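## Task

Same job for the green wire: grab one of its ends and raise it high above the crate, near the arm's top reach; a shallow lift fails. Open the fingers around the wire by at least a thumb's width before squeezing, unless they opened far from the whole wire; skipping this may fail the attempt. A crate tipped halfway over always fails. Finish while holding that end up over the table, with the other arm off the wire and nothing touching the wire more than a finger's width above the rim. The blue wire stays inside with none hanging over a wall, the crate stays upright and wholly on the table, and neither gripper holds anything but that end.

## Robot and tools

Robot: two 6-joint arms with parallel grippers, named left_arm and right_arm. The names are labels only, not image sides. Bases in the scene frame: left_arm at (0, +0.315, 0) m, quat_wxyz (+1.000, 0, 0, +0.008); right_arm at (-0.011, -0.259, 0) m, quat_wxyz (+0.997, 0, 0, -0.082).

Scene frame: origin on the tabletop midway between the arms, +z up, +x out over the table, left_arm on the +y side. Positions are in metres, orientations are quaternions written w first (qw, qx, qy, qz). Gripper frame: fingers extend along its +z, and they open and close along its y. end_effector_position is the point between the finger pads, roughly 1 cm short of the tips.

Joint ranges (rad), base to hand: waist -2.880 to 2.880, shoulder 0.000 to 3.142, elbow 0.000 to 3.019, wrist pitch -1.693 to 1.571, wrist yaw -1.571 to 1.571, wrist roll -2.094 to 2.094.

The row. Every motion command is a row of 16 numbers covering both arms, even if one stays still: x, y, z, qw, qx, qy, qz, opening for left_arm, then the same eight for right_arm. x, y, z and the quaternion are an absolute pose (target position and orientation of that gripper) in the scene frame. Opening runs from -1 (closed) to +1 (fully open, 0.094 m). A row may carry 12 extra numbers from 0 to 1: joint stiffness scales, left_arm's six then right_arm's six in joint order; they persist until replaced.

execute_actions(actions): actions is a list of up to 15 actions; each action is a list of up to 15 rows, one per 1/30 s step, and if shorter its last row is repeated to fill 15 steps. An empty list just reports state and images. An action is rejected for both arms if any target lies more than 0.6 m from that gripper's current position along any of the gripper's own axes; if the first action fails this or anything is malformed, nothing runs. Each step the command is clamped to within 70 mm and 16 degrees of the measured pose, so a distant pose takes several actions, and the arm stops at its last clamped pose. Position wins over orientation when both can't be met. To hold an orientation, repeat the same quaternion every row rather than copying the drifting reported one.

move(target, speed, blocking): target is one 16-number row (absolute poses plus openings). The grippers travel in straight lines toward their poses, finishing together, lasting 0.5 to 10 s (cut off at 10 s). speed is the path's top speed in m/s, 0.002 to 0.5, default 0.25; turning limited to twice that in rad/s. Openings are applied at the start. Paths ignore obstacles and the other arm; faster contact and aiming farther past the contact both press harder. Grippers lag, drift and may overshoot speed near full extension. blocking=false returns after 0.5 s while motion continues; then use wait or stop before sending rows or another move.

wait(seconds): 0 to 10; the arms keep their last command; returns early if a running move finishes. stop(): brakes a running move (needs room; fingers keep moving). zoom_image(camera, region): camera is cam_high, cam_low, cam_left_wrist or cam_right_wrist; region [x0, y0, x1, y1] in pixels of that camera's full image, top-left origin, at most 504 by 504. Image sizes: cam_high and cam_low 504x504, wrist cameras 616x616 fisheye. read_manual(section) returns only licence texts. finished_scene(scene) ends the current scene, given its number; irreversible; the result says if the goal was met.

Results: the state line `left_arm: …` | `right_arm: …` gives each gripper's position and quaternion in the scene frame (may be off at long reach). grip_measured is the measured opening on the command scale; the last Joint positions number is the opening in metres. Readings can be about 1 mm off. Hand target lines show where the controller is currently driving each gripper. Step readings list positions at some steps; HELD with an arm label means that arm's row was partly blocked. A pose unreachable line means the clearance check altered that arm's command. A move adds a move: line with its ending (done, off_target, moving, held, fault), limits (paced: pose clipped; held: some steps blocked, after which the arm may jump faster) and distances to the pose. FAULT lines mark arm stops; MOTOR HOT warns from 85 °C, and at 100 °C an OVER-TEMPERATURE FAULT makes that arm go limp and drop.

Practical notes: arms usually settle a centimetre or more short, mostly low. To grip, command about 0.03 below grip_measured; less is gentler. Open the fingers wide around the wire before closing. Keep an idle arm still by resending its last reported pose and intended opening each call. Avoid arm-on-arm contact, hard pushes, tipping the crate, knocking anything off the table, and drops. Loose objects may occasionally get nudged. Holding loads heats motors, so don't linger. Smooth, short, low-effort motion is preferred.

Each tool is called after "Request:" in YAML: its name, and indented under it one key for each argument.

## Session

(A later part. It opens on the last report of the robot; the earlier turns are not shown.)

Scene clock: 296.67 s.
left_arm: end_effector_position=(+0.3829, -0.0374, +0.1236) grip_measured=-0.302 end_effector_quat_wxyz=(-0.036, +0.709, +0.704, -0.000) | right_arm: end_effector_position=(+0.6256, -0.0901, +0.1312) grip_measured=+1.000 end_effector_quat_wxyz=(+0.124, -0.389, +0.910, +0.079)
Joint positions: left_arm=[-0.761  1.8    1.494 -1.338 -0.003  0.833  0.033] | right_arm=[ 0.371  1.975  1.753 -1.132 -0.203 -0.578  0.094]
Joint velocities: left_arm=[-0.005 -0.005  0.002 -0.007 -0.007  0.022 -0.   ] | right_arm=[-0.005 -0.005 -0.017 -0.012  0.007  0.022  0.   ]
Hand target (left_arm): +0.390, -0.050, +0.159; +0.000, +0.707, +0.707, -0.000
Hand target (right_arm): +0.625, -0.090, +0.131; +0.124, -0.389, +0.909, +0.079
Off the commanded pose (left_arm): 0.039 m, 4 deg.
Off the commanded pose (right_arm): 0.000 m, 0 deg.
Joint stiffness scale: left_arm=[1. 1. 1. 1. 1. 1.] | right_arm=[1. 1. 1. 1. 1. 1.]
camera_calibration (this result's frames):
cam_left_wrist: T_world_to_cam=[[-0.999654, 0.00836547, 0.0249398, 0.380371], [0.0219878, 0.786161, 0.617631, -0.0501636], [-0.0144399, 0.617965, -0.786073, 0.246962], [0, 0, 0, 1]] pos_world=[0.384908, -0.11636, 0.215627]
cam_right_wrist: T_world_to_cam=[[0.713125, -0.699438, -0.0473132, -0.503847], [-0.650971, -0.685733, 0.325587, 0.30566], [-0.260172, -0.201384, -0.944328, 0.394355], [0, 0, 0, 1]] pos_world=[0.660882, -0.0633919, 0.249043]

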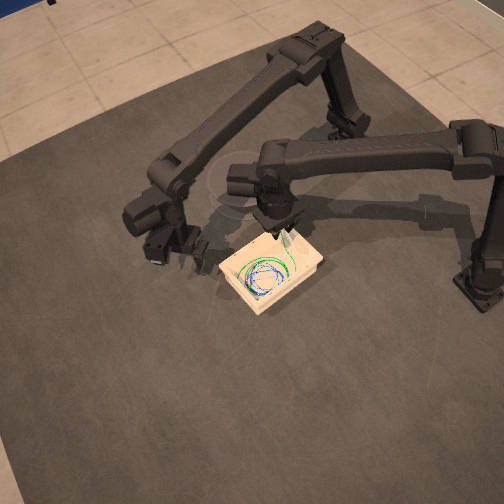

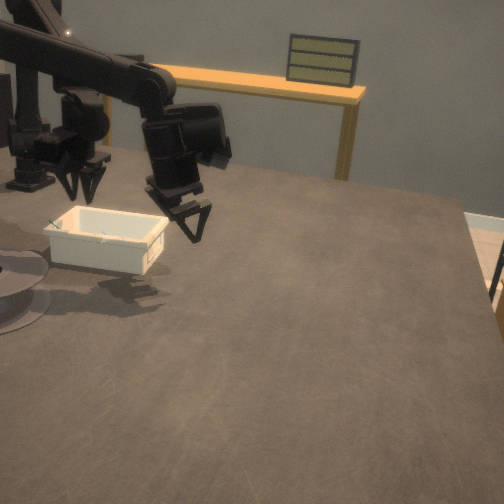

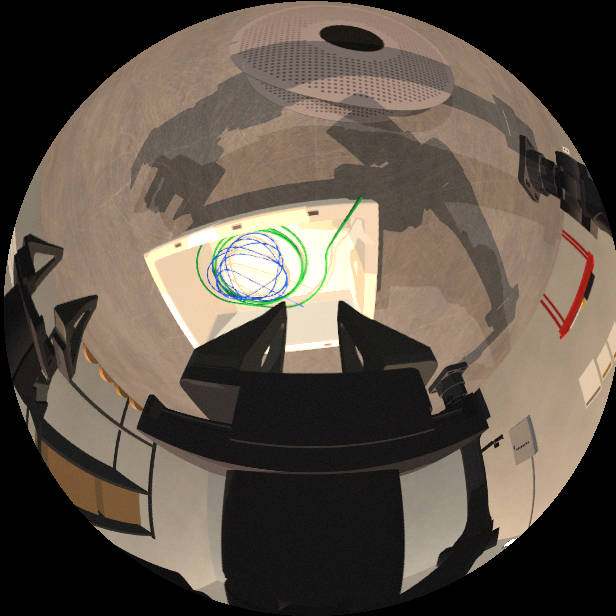

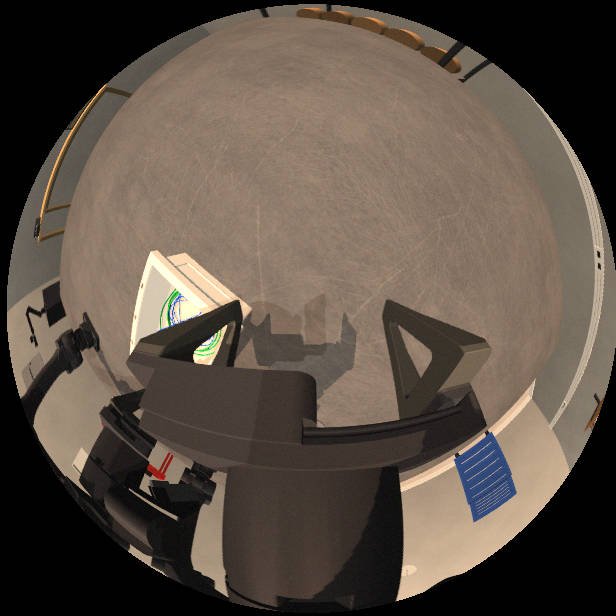

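Request:
move:
  target: [0.355, -0.10, 0.15, 0, 0.866, 0.5, 0, -0.3, 0.6255, -0.0901, 0.1312, 0.124, -0.389, 0.909, 0.079, 1]
  speed: 0.1

Scene clock: 308.53 s.
left_arm: end_effector_position=(+0.3471, -0.0829, +0.1311) grip_measured=-0.302 end_effector_quat_wxyz=(-0.026, +0.859, +0.512, -0.003) | right_arm: end_effector_position=(+0.6256, -0.0901, +0.1312) grip_measured=+1.000 end_effector_quat_wxyz=(+0.124, -0.389, +0.910, +0.079)
Joint positions: left_arm=[-0.87   1.8    1.515 -1.338 -0.003  1.213  0.033] | right_arm=[ 0.371  1.975  1.753 -1.132 -0.203 -0.578  0.094]
Joint velocities: left_arm=[-0.005  0.015  0.002 -0.007 -0.037  0.037 -0.   ] | right_arm=[-0.015 -0.005  0.012 -0.002  0.037 -0.007  0.   ]
Hand target (left_arm): +0.355, -0.099, +0.150; -0.001, +0.866, +0.500, +0.001
Hand target (right_arm): +0.625, -0.090, +0.131; +0.124, -0.389, +0.909, +0.079
Off the commanded pose (left_arm): 0.027 m, 3 deg.
Off the commanded pose (right_arm): 0.000 m, 0 deg.
Joint stiffness scale: left_arm=[1. 1. 1. 1. 1. 1.] | right_arm=[1. 1. 1. 1. 1. 1.]
move: off_target (left_arm)
camera_calibration (this result's frames):
cam_left_wrist: T_world_to_cam=[[-0.878644, 0.47705, 0.0201945, 0.342241], [0.394486, 0.701447, 0.593593, -0.151418], [0.269008, 0.529524, -0.804512, 0.177119], [0, 0, 0, 1]] pos_world=[0.312794, -0.150844, 0.225464]
cam_right_wrist: T_world_to_cam=[[0.713125, -0.699438, -0.0473132, -0.503847], [-0.650971, -0.685733, 0.325587, 0.30566], [-0.260172, -0.201384, -0.944328, 0.394355], [0, 0, 0, 1]] pos_world=[0.660882, -0.0633919, 0.249043]

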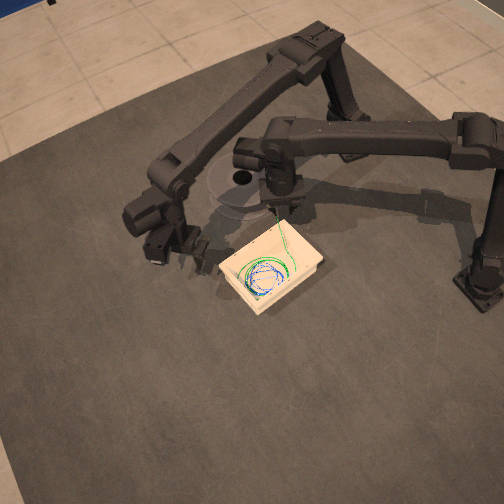

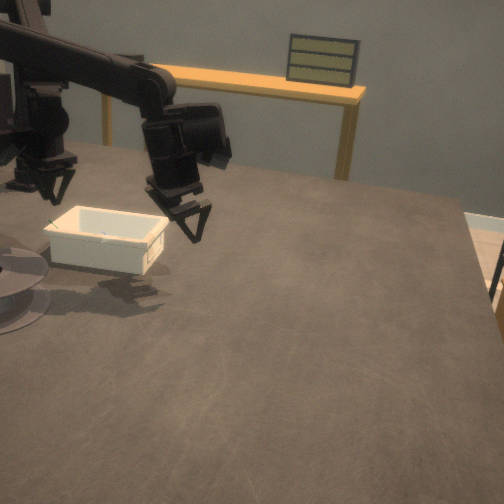

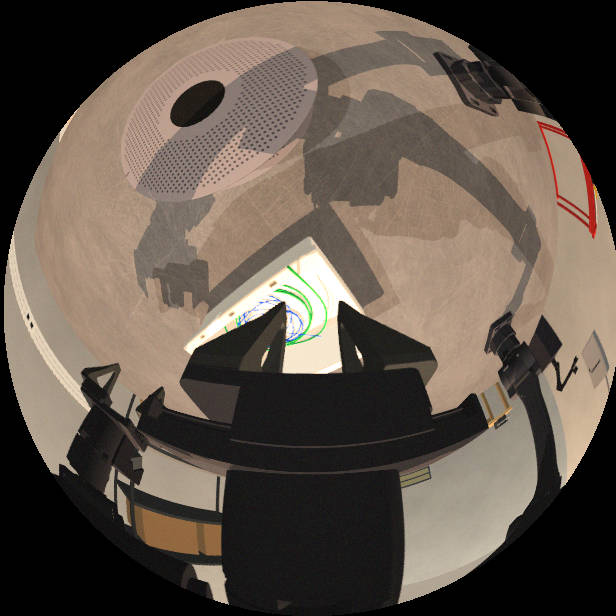

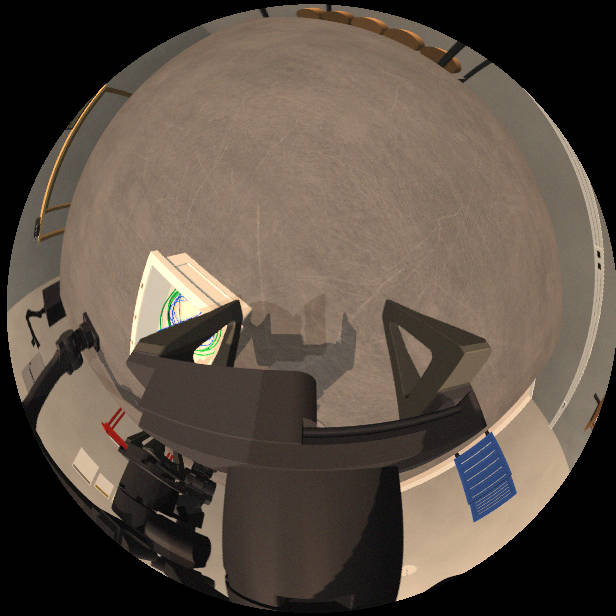

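Request:
zoom_image:
  camera: "cam_left_wrist"
  region: [230, 220, 390, 350]

Request:
zoom_image:
  camera: "cam_high"
  region: [210, 190, 340, 320]

Request:
zoom_image:
  camera: "cam_low"
  region: [20, 150, 180, 260]

Region (230, 220, 390, 350) of cam_left_wrist's 616x616 image, scaled by 3.150, with more detail than that image has; it fills the top 410 rows of this view, and the rest is white.

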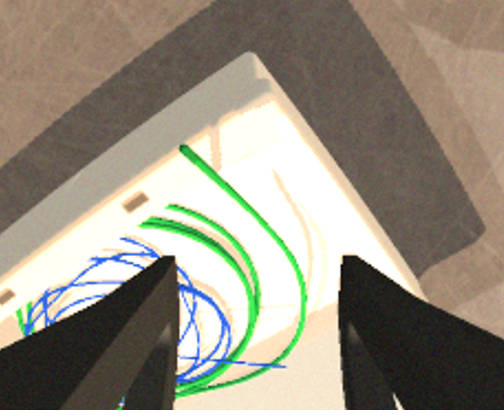

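Region (210, 190, 340, 320) of cam_high's 504x504 image, scaled by 3.877, with more detail than that image has.

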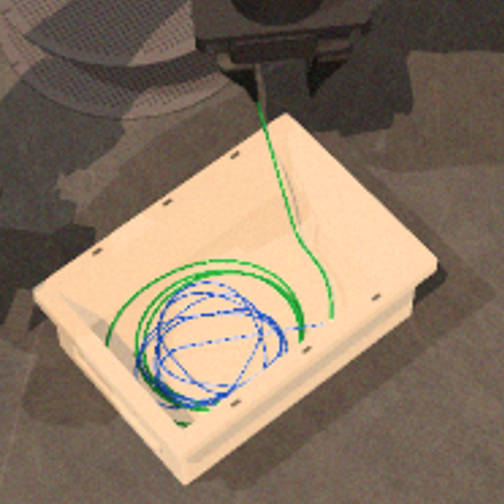

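Region (20, 150, 180, 260) of cam_low's 504x504 image, scaled by 3.150, with more detail than that image has; it fills the top 346 rows of this view, and the rest is white.

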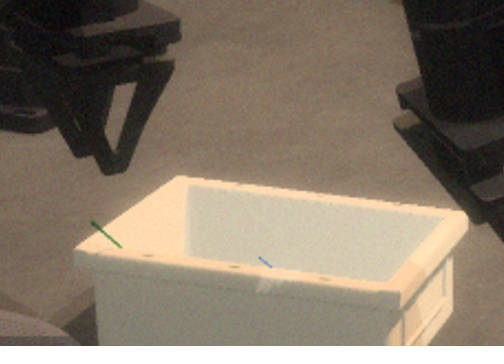

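Request:
move:
  target: [0.366, -0.113, 0.135, 0, 0.843, 0.537, 0, -0.3, 0.6255, -0.0901, 0.1312, 0.124, -0.389, 0.909, 0.079, 1]
  speed: 0.06

Scene clock: 317.87 s.
left_arm: end_effector_position=(+0.3559, -0.0930, +0.1265) grip_measured=-0.302 end_effector_quat_wxyz=(-0.022, +0.846, +0.532, -0.002) | right_arm: end_effector_position=(+0.6256, -0.0901, +0.1312) grip_measured=+1.000 end_effector_quat_wxyz=(+0.124, -0.389, +0.910, +0.079)
Joint positions: left_arm=[-0.87   1.832  1.549 -1.332 -0.003  1.165  0.033] | right_arm=[ 0.371  1.975  1.753 -1.132 -0.203 -0.578  0.094]
Joint velocities: left_arm=[ 0.005  0.005  0.002 -0.012  0.037 -0.022  0.   ] | right_arm=[-0.024  0.005 -0.002 -0.007 -0.022 -0.022  0.   ]
Hand target (left_arm): +0.365, -0.112, +0.135; +0.000, +0.844, +0.537, +0.000
Hand target (right_arm): +0.625, -0.090, +0.131; +0.124, -0.389, +0.909, +0.079
Off the commanded pose (left_arm): 0.024 m, 3 deg.
Off the commanded pose (right_arm): 0.000 m, 0 deg.
Joint stiffness scale: left_arm=[1. 1. 1. 1. 1. 1.] | right_arm=[1. 1. 1. 1. 1. 1.]
move: off_target (left_arm)
camera_calibration (this result's frames):
cam_left_wrist: T_world_to_cam=[[-0.900639, 0.434399, 0.0121233, 0.359786], [0.356249, 0.72206, 0.593057, -0.129448], [0.24887, 0.538449, -0.80507, 0.184426], [0, 0, 0, 1]] pos_world=[0.324255, -0.162125, 0.220885]
cam_right_wrist: T_world_to_cam=[[0.713125, -0.699438, -0.0473132, -0.503847], [-0.650971, -0.685733, 0.325587, 0.30566], [-0.260172, -0.201384, -0.944328, 0.394355], [0, 0, 0, 1]] pos_world=[0.660882, -0.0633919, 0.249043]

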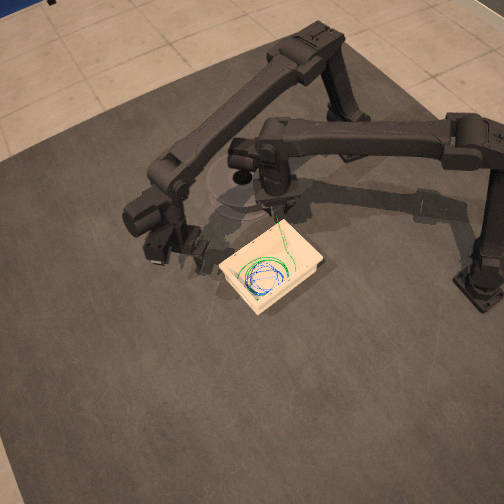

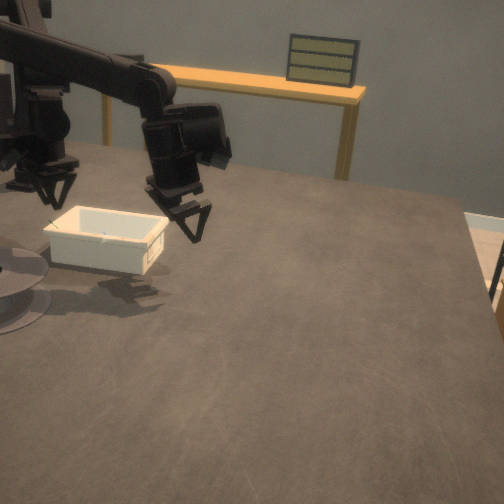

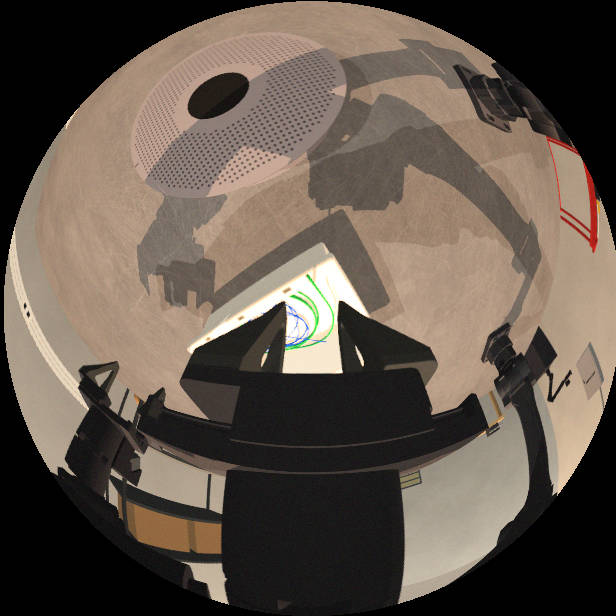

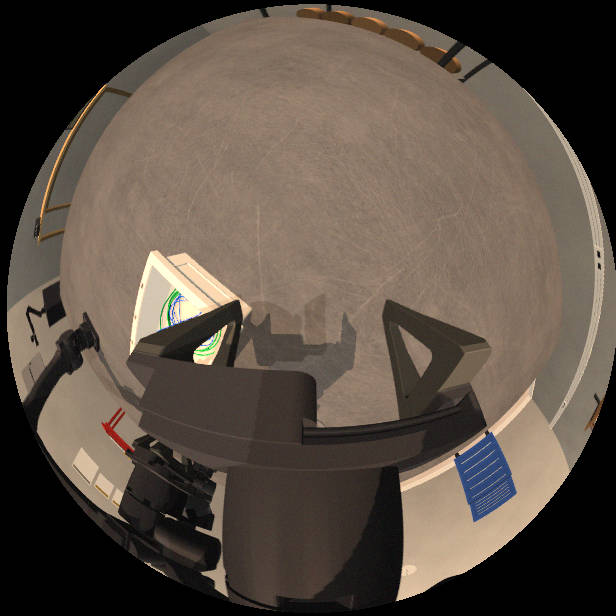

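Request:
move:
  target: [0.366, -0.113, 0.085, 0, 0.843, 0.537, 0, -0.3, 0.6255, -0.0901, 0.1312, 0.124, -0.389, 0.909, 0.079, 1]
  speed: 0.05

Scene clock: 320.70 s.
left_arm: end_effector_position=(+0.3661, -0.1047, +0.0918) grip_measured=-0.302 end_effector_quat_wxyz=(-0.002, +0.846, +0.534, +0.001) | right_arm: end_effector_position=(+0.6256, -0.0901, +0.1312) grip_measured=+1.000 end_effector_quat_wxyz=(+0.124, -0.389, +0.910, +0.079)
Joint positions: left_arm=[-0.87   1.875  1.517 -1.217 -0.003  1.162  0.033] | right_arm=[ 0.371  1.975  1.753 -1.132 -0.203 -0.578  0.094]
Joint velocities: left_arm=[ 0.005  0.005 -0.002 -0.007  0.007 -0.007 -0.001] | right_arm=[-0.005 -0.015 -0.007  0.007 -0.037  0.051  0.   ]
Hand target (left_arm): +0.366, -0.112, +0.085; +0.000, +0.844, +0.537, +0.000
Hand target (right_arm): +0.625, -0.090, +0.131; +0.124, -0.389, +0.909, +0.079
Off the commanded pose (left_arm): 0.011 m, 1 deg.
Off the commanded pose (right_arm): 0.000 m, 0 deg.
Joint stiffness scale: left_arm=[1. 1. 1. 1. 1. 1.] | right_arm=[1. 1. 1. 1. 1. 1.]
move: off_target (left_arm)
camera_calibration (this result's frames):
cam_left_wrist: T_world_to_cam=[[-0.901629, 0.431803, -0.0247106, 0.377998], [0.338822, 0.74068, 0.580166, -0.0945545], [0.26882, 0.514723, -0.814123, 0.151348], [0, 0, 0, 1]] pos_world=[0.332166, -0.171088, 0.187413]
cam_right_wrist: T_world_to_cam=[[0.713125, -0.699438, -0.0473132, -0.503847], [-0.650971, -0.685733, 0.325587, 0.30566], [-0.260172, -0.201384, -0.944328, 0.394355], [0, 0, 0, 1]] pos_world=[0.660882, -0.0633919, 0.249043]

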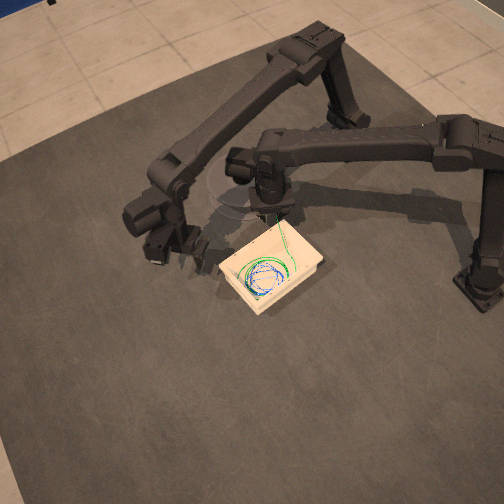

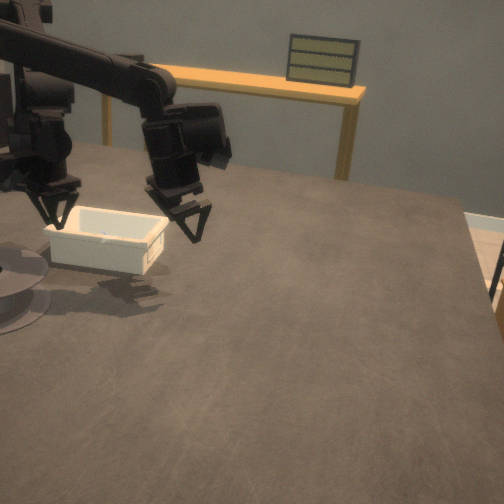

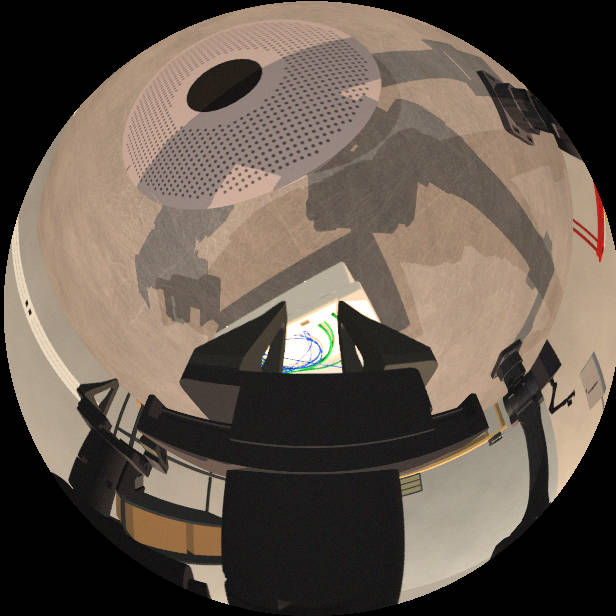

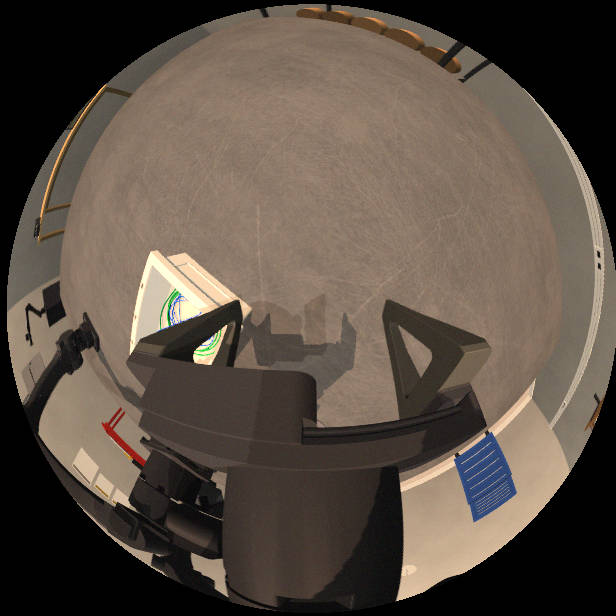

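Request:
move:
  target: [0.353, -0.102, 0.085, 0, 0.843, 0.537, 0, -0.3, 0.6255, -0.0901, 0.1312, 0.124, -0.389, 0.909, 0.079, 1]
  speed: 0.04

Scene clock: 323.33 s.
left_arm: end_effector_position=(+0.3578, -0.0953, +0.0788) grip_measured=-0.302 end_effector_quat_wxyz=(-0.013, +0.845, +0.535, -0.001) | right_arm: end_effector_position=(+0.6256, -0.0901, +0.1312) grip_measured=+1.000 end_effector_quat_wxyz=(+0.124, -0.389, +0.910, +0.079)
Joint positions: left_arm=[-0.87   1.87   1.473 -1.199 -0.002  1.158  0.033] | right_arm=[ 0.371  1.975  1.753 -1.132 -0.203 -0.578  0.094]
Joint velocities: left_arm=[-0.024 -0.015 -0.012 -0.002  0.007 -0.037  0.   ] | right_arm=[-0.005  0.005 -0.012 -0.007 -0.007 -0.037  0.   ]
Hand target (left_arm): +0.353, -0.102, +0.085; -0.000, +0.843, +0.537, -0.000
Hand target (right_arm): +0.625, -0.090, +0.131; +0.124, -0.389, +0.909, +0.079
Off the commanded pose (left_arm): 0.010 m, 1 deg.
Off the commanded pose (right_arm): 0.000 m, 0 deg.
Joint stiffness scale: left_arm=[1. 1. 1. 1. 1. 1.] | right_arm=[1. 1. 1. 1. 1. 1.]
move: done
camera_calibration (this result's frames):
cam_left_wrist: T_world_to_cam=[[-0.903491, 0.428583, -0.00449056, 0.364852], [0.344649, 0.732699, 0.58683, -0.0945108], [0.254795, 0.528648, -0.809698, 0.144184], [0, 0, 0, 1]] pos_world=[0.325476, -0.163344, 0.173846]
cam_right_wrist: T_world_to_cam=[[0.713125, -0.699438, -0.0473132, -0.503847], [-0.650971, -0.685733, 0.325587, 0.30566], [-0.260172, -0.201384, -0.944328, 0.394355], [0, 0, 0, 1]] pos_world=[0.660882, -0.0633919, 0.249043]

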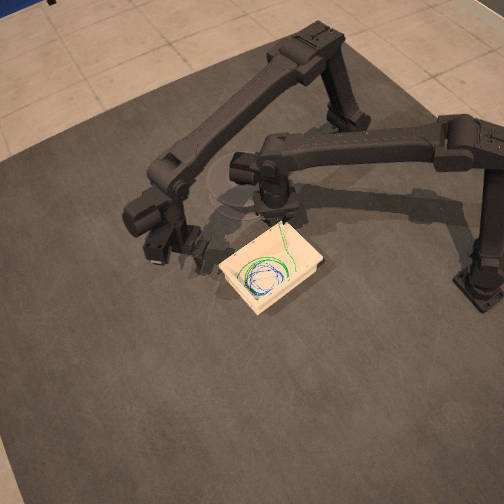

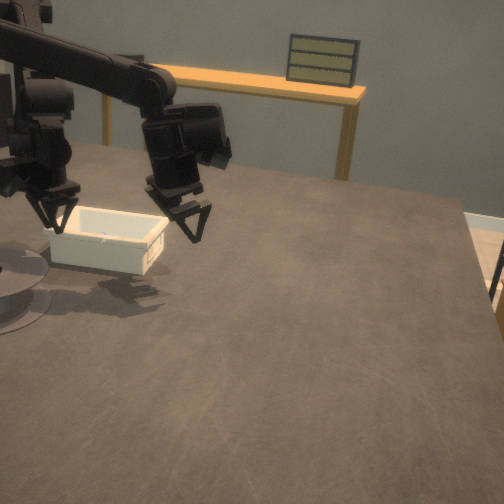

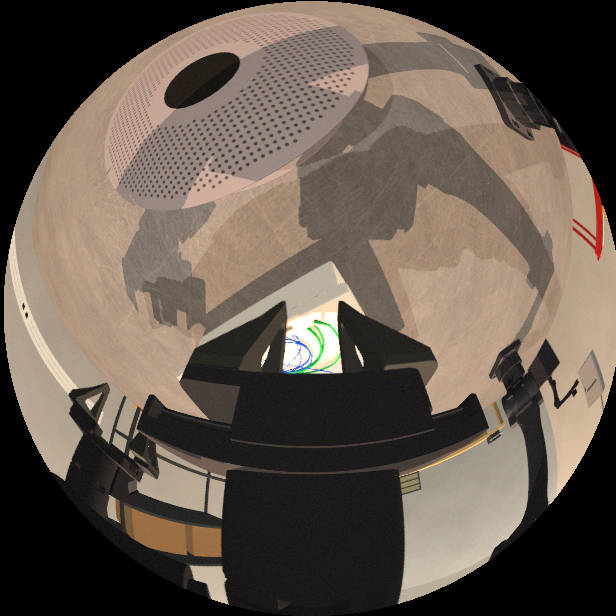

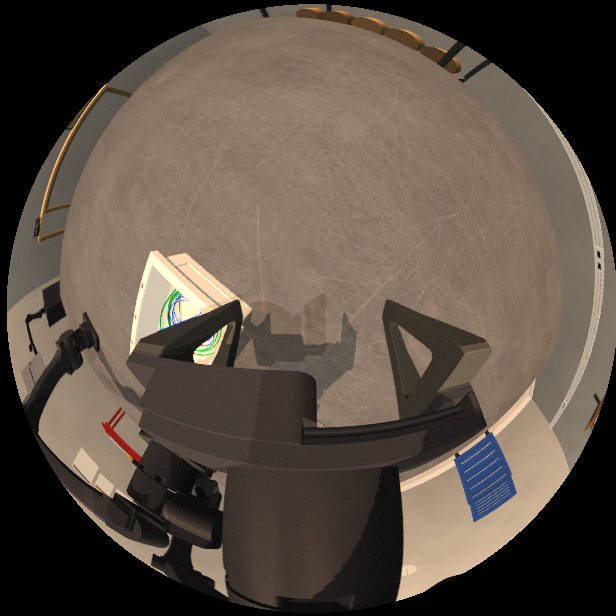

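The tip is now between the fingers, so I'll close the gripper.

Request:
execute_actions:
  actions:
    - [[0.353, -0.102, 0.085, 0, 0.843, 0.537, 0, -1, 0.6255, -0.0901, 0.1312, 0.124, -0.389, 0.909, 0.079, 1]]
    - [[0.353, -0.102, 0.085, 0, 0.843, 0.537, 0, -1, 0.6255, -0.0901, 0.1312, 0.124, -0.389, 0.909, 0.079, 1]]

Scene clock: 326.77 s.
left_arm: end_effector_position=(+0.3570, -0.0965, +0.0790) grip_measured=-0.967 end_effector_quat_wxyz=(-0.011, +0.845, +0.535, -0.001) | right_arm: end_effector_position=(+0.6256, -0.0901, +0.1312) grip_measured=+1.000 end_effector_quat_wxyz=(+0.124, -0.389, +0.910, +0.079)
Joint positions: left_arm=[-0.872  1.869  1.472 -1.196 -0.001  1.157  0.002] | right_arm=[ 0.371  1.975  1.753 -1.132 -0.203 -0.578  0.094]
Joint velocities: left_arm=[ 0.005 -0.005 -0.002  0.002  0.037 -0.139 -0.   ] | right_arm=[-0.005 -0.015 -0.032  0.007 -0.081 -0.022  0.   ]
Hand target (left_arm): +0.353, -0.102, +0.085; -0.000, +0.844, +0.537, +0.000
Hand target (right_arm): +0.625, -0.090, +0.131; +0.124, -0.389, +0.909, +0.079
Off the commanded pose (left_arm): 0.009 m, 1 deg.
Off the commanded pose (right_arm): 0.000 m, 0 deg.
Joint stiffness scale: left_arm=[1. 1. 1. 1. 1. 1.] | right_arm=[1. 1. 1. 1. 1. 1.]
Step readings (end_effector_position; steps 1 to 15: 1st action; 16 to 30: 2nd action):
0: left_arm (+0.3578, -0.0953, +0.0788) | right_arm (+0.6256, -0.0901, +0.1312)
1: left_arm (+0.3575, -0.0954, +0.0787) | right_arm (+0.6256, -0.0901, +0.1312)
2: left_arm (+0.3574, -0.0959, +0.0791) | right_arm (+0.6256, -0.0901, +0.1312)
4: left_arm (+0.3570, -0.0964, +0.0790) | right_arm (+0.6256, -0.0901, +0.1312)
8: left_arm (+0.3570, -0.0965, +0.0790) | right_arm (+0.6256, -0.0901, +0.1312)
15: left_arm (+0.3570, -0.0965, +0.0790) | right_arm (+0.6256, -0.0901, +0.1312)
16: left_arm (+0.3570, -0.0965, +0.0790) | right_arm (+0.6256, -0.0901, +0.1312)
17: left_arm (+0.3570, -0.0965, +0.0790) | right_arm (+0.6256, -0.0901, +0.1312)
19: left_arm (+0.3570, -0.0965, +0.0790) | right_arm (+0.6256, -0.0901, +0.1312)
23: left_arm (+0.3570, -0.0965, +0.0790) | right_arm (+0.6256, -0.0901, +0.1312)
30: end_effector_position above
camera_calibration (this result's frames):
cam_left_wrist: T_world_to_cam=[[-0.903175, 0.429221, -0.00669031, 0.364783], [0.344669, 0.734374, 0.58472, -0.0932163], [0.255887, 0.525798, -0.811208, 0.144572], [0, 0, 0, 1]] pos_world=[0.324597, -0.164132, 0.174224]
cam_right_wrist: T_world_to_cam=[[0.713125, -0.699438, -0.0473132, -0.503847], [-0.650971, -0.685733, 0.325587, 0.30566], [-0.260172, -0.201384, -0.944328, 0.394355], [0, 0, 0, 1]] pos_world=[0.660882, -0.0633919, 0.249043]

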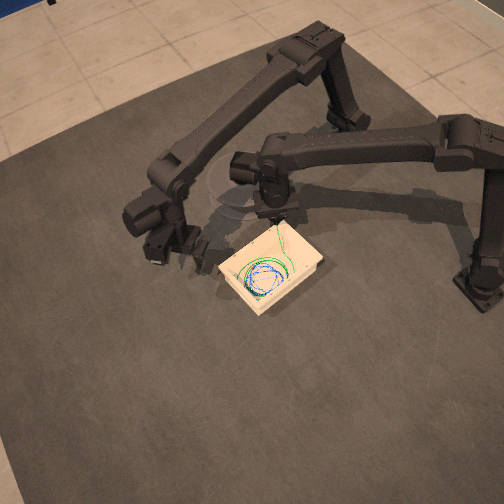

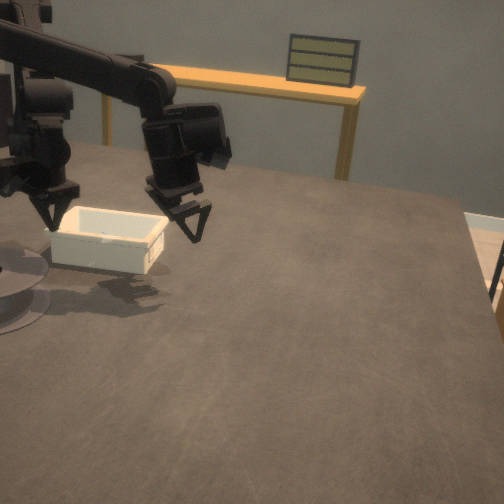

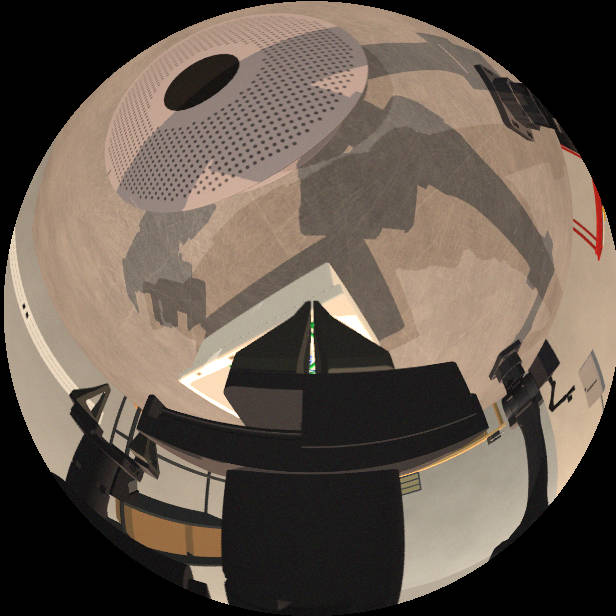

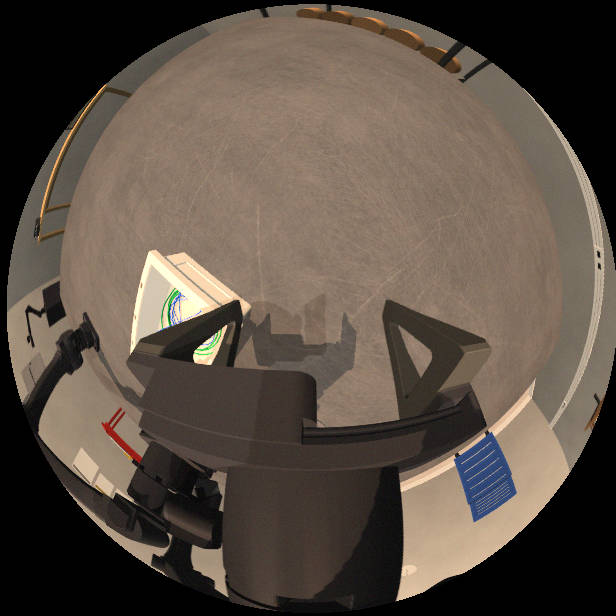

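Request:
move:
  target: [0.41, -0.03, 0.30, 0, 0.843, 0.537, 0, -1, 0.6255, -0.0901, 0.1312, 0.124, -0.389, 0.909, 0.079, 1]
  speed: 0.08

Scene clock: 332.47 s.
left_arm: end_effector_position=(+0.4077, -0.0325, +0.2894) grip_measured=-0.967 end_effector_quat_wxyz=(+0.005, +0.840, +0.543, +0.002) | right_arm: end_effector_position=(+0.6256, -0.0901, +0.1312) grip_measured=+1.000 end_effector_quat_wxyz=(+0.124, -0.389, +0.910, +0.079)
Joint positions: left_arm=[-0.722  1.743  1.857 -1.675 -0.001  1.289  0.002] | right_arm=[ 0.371  1.975  1.753 -1.132 -0.203 -0.578  0.094]
Joint velocities: left_arm=[-0.005 -0.005 -0.012 -0.002 -0.022 -0.037  0.   ] | right_arm=[ 0.005 -0.015  0.007  0.012 -0.037 -0.022  0.   ]
Hand target (left_arm): +0.412, -0.033, +0.299; +0.012, +0.843, +0.537, +0.003
Hand target (right_arm): +0.625, -0.090, +0.131; +0.124, -0.389, +0.909, +0.079
Off the commanded pose (left_arm): 0.011 m, 1 deg.
Off the commanded pose (right_arm): 0.000 m, 0 deg.
Joint stiffness scale: left_arm=[1. 1. 1. 1. 1. 1.] | right_arm=[1. 1. 1. 1. 1. 1.]
joint sent to its limit (left arm) — the command would take joint 4 (wrist pitch) past its lower limit, so that joint was sent only as far as its limit.
move: off_target (left_arm); limits=paced,held; held on 50 of 109 steps (left_arm, right_arm)
pose unreachable (left arm): on one or more control steps of this call, first in action 0 (counted from 0), this arm could not follow its commanded pose, so it was not sent that pose on those steps. It may still have moved: this result reports where it is.
cause: the commanded pose would bring a part of the arm too close to another arm (this arm's wrist (the part past joint 4) and the other arm's forearm (the part past joint 3)).
pose unreachable (right arm): on one or more control steps of this call, first in action 0 (counted from 0), this arm could not follow its commanded pose, so it was not sent that pose on those steps. It may still have moved: this result reports where it is.
cause: the commanded pose would bring a part of the arm too close to another arm (this arm's forearm (the part past joint 3) and the other arm's wrist (the part past joint 4)).
camera_calibration (this result's frames):
cam_left_wrist: T_world_to_cam=[[-0.910387, 0.412124, -0.0367323, 0.395552], [0.318106, 0.753931, 0.574802, -0.266378], [0.264583, 0.511607, -0.817468, 0.266475], [0, 0, 0, 1]] pos_world=[0.374337, -0.098517, 0.385479]
cam_right_wrist: T_world_to_cam=[[0.713125, -0.699438, -0.0473132, -0.503847], [-0.650971, -0.685733, 0.325587, 0.30566], [-0.260172, -0.201384, -0.944328, 0.394355], [0, 0, 0, 1]] pos_world=[0.660882, -0.0633919, 0.249043]

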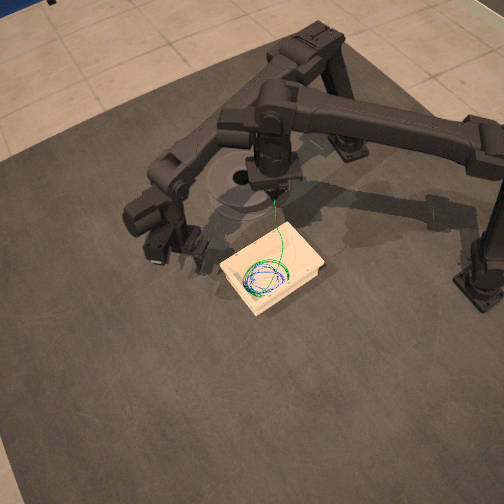

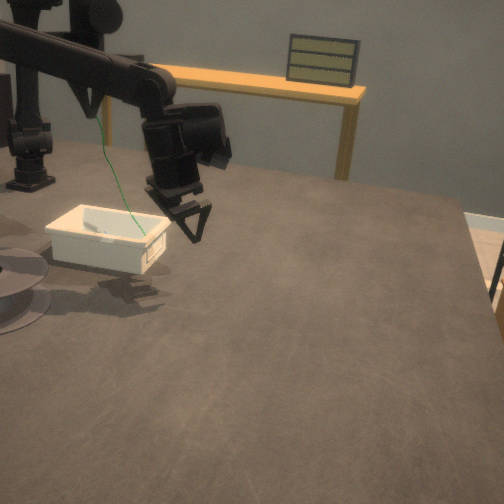

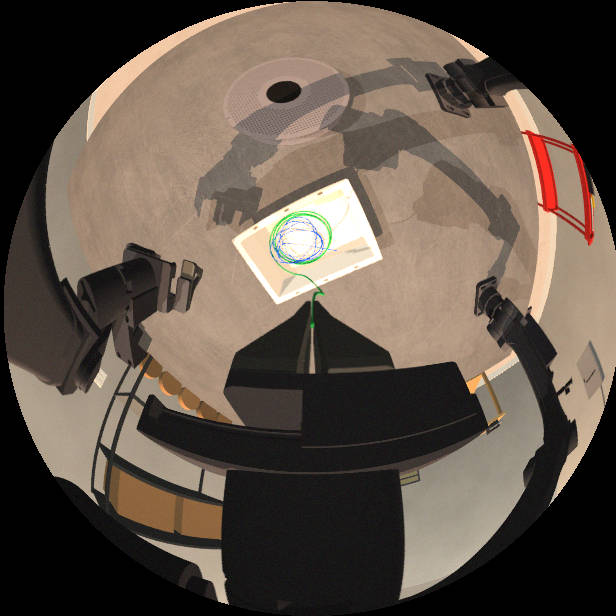

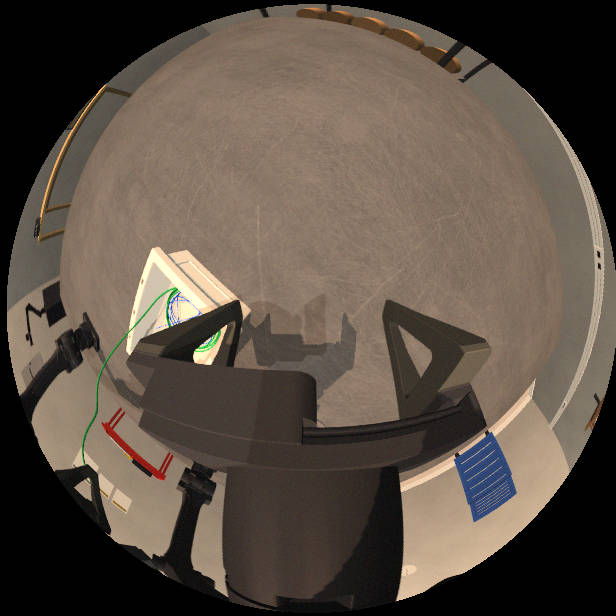

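Request:
move:
  target: [0.36, 0.07, 0.60, 0.540, 0.681, 0.190, 0.456, -1, 0.6255, -0.0901, 0.1312, 0.124, -0.389, 0.909, 0.079, 1]
  speed: 0.1

Scene clock: 342.67 s.
left_arm: end_effector_position=(+0.3682, +0.0586, +0.5800) grip_measured=-0.967 end_effector_quat_wxyz=(+0.524, +0.700, +0.190, +0.447) | right_arm: end_effector_position=(+0.6256, -0.0901, +0.1312) grip_measured=+1.000 end_effector_quat_wxyz=(+0.124, -0.389, +0.910, +0.079)
Joint positions: left_arm=[-0.629  0.905  1.232 -0.379 -0.013  2.01   0.002] | right_arm=[ 0.371  1.975  1.753 -1.132 -0.203 -0.578  0.094]
Joint velocities: left_arm=[-0.015  0.005 -0.007 -0.002  0.007  0.066 -0.001] | right_arm=[ 0.015 -0.005  0.002 -0.017  0.022 -0.022  0.   ]
Hand target (left_arm): +0.363, +0.068, +0.599; +0.533, +0.683, +0.182, +0.465
Hand target (right_arm): +0.625, -0.090, +0.131; +0.124, -0.389, +0.909, +0.079
Off the commanded pose (left_arm): 0.024 m, 3 deg.
Off the commanded pose (right_arm): 0.000 m, 0 deg.
Joint stiffness scale: left_arm=[1. 1. 1. 1. 1. 1.] | right_arm=[1. 1. 1. 1. 1. 1.]
move: off_target (left_arm)
camera_calibration (this result's frames):
cam_left_wrist: T_world_to_cam=[[0.224553, 0.36427, -0.903816, 0.42056], [-0.0404965, 0.93019, 0.364838, -0.24597], [0.97362, -0.045324, 0.223628, -0.364415], [0, 0, 0, 1]] pos_world=[0.250403, 0.0590846, 0.551341]
cam_right_wrist: T_world_to_cam=[[0.713125, -0.699438, -0.0473132, -0.503847], [-0.650971, -0.685733, 0.325587, 0.30566], [-0.260172, -0.201384, -0.944328, 0.394355], [0, 0, 0, 1]] pos_world=[0.660882, -0.0633919, 0.249043]

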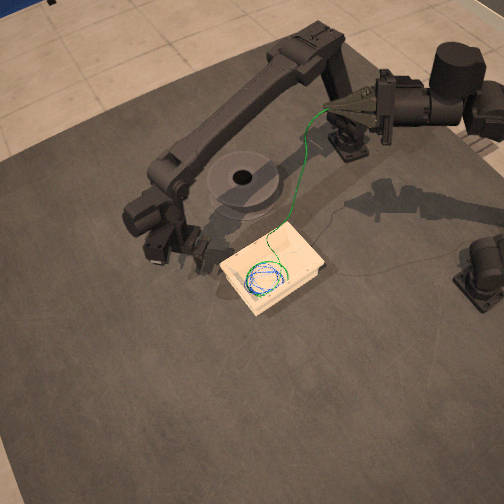

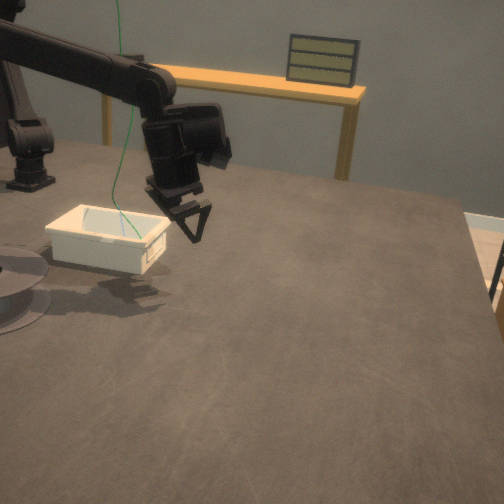

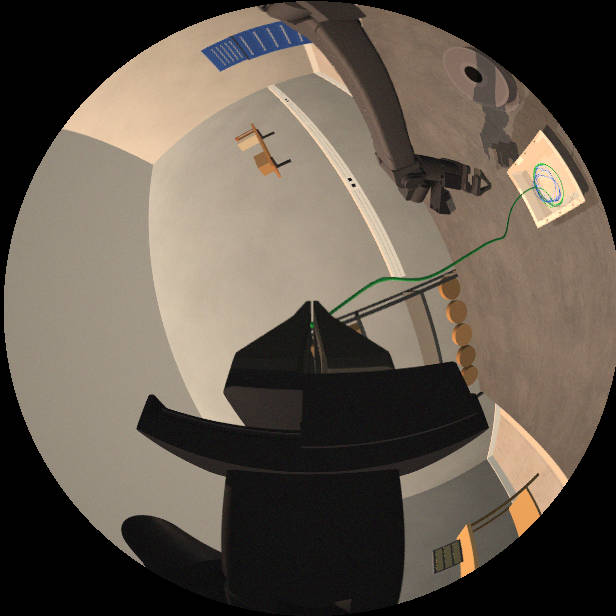

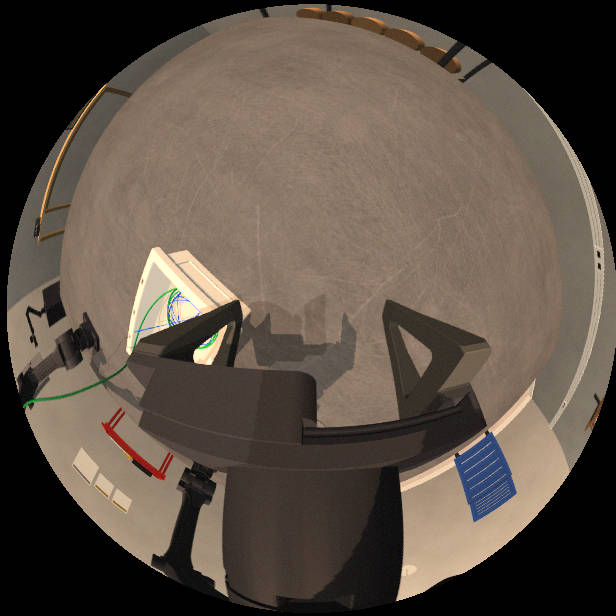

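Request:
zoom_image:
  camera: "cam_low"
  region: [30, 160, 190, 280]

Request:
zoom_image:
  camera: "cam_high"
  region: [210, 190, 340, 320]

Region (30, 160, 190, 280) of cam_low's 504x504 image, scaled by 3.150, with more detail than that image has; it fills the top 378 rows of this view, and the rest is white.

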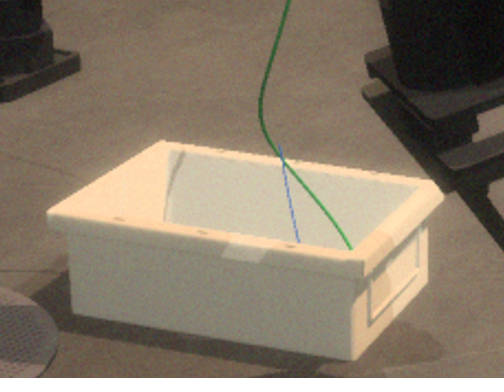

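Region (210, 190, 340, 320) of cam_high's 504x504 image, scaled by 3.877, with more detail than that image has.

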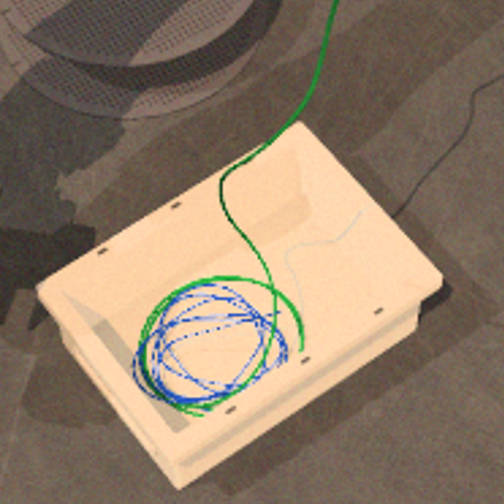

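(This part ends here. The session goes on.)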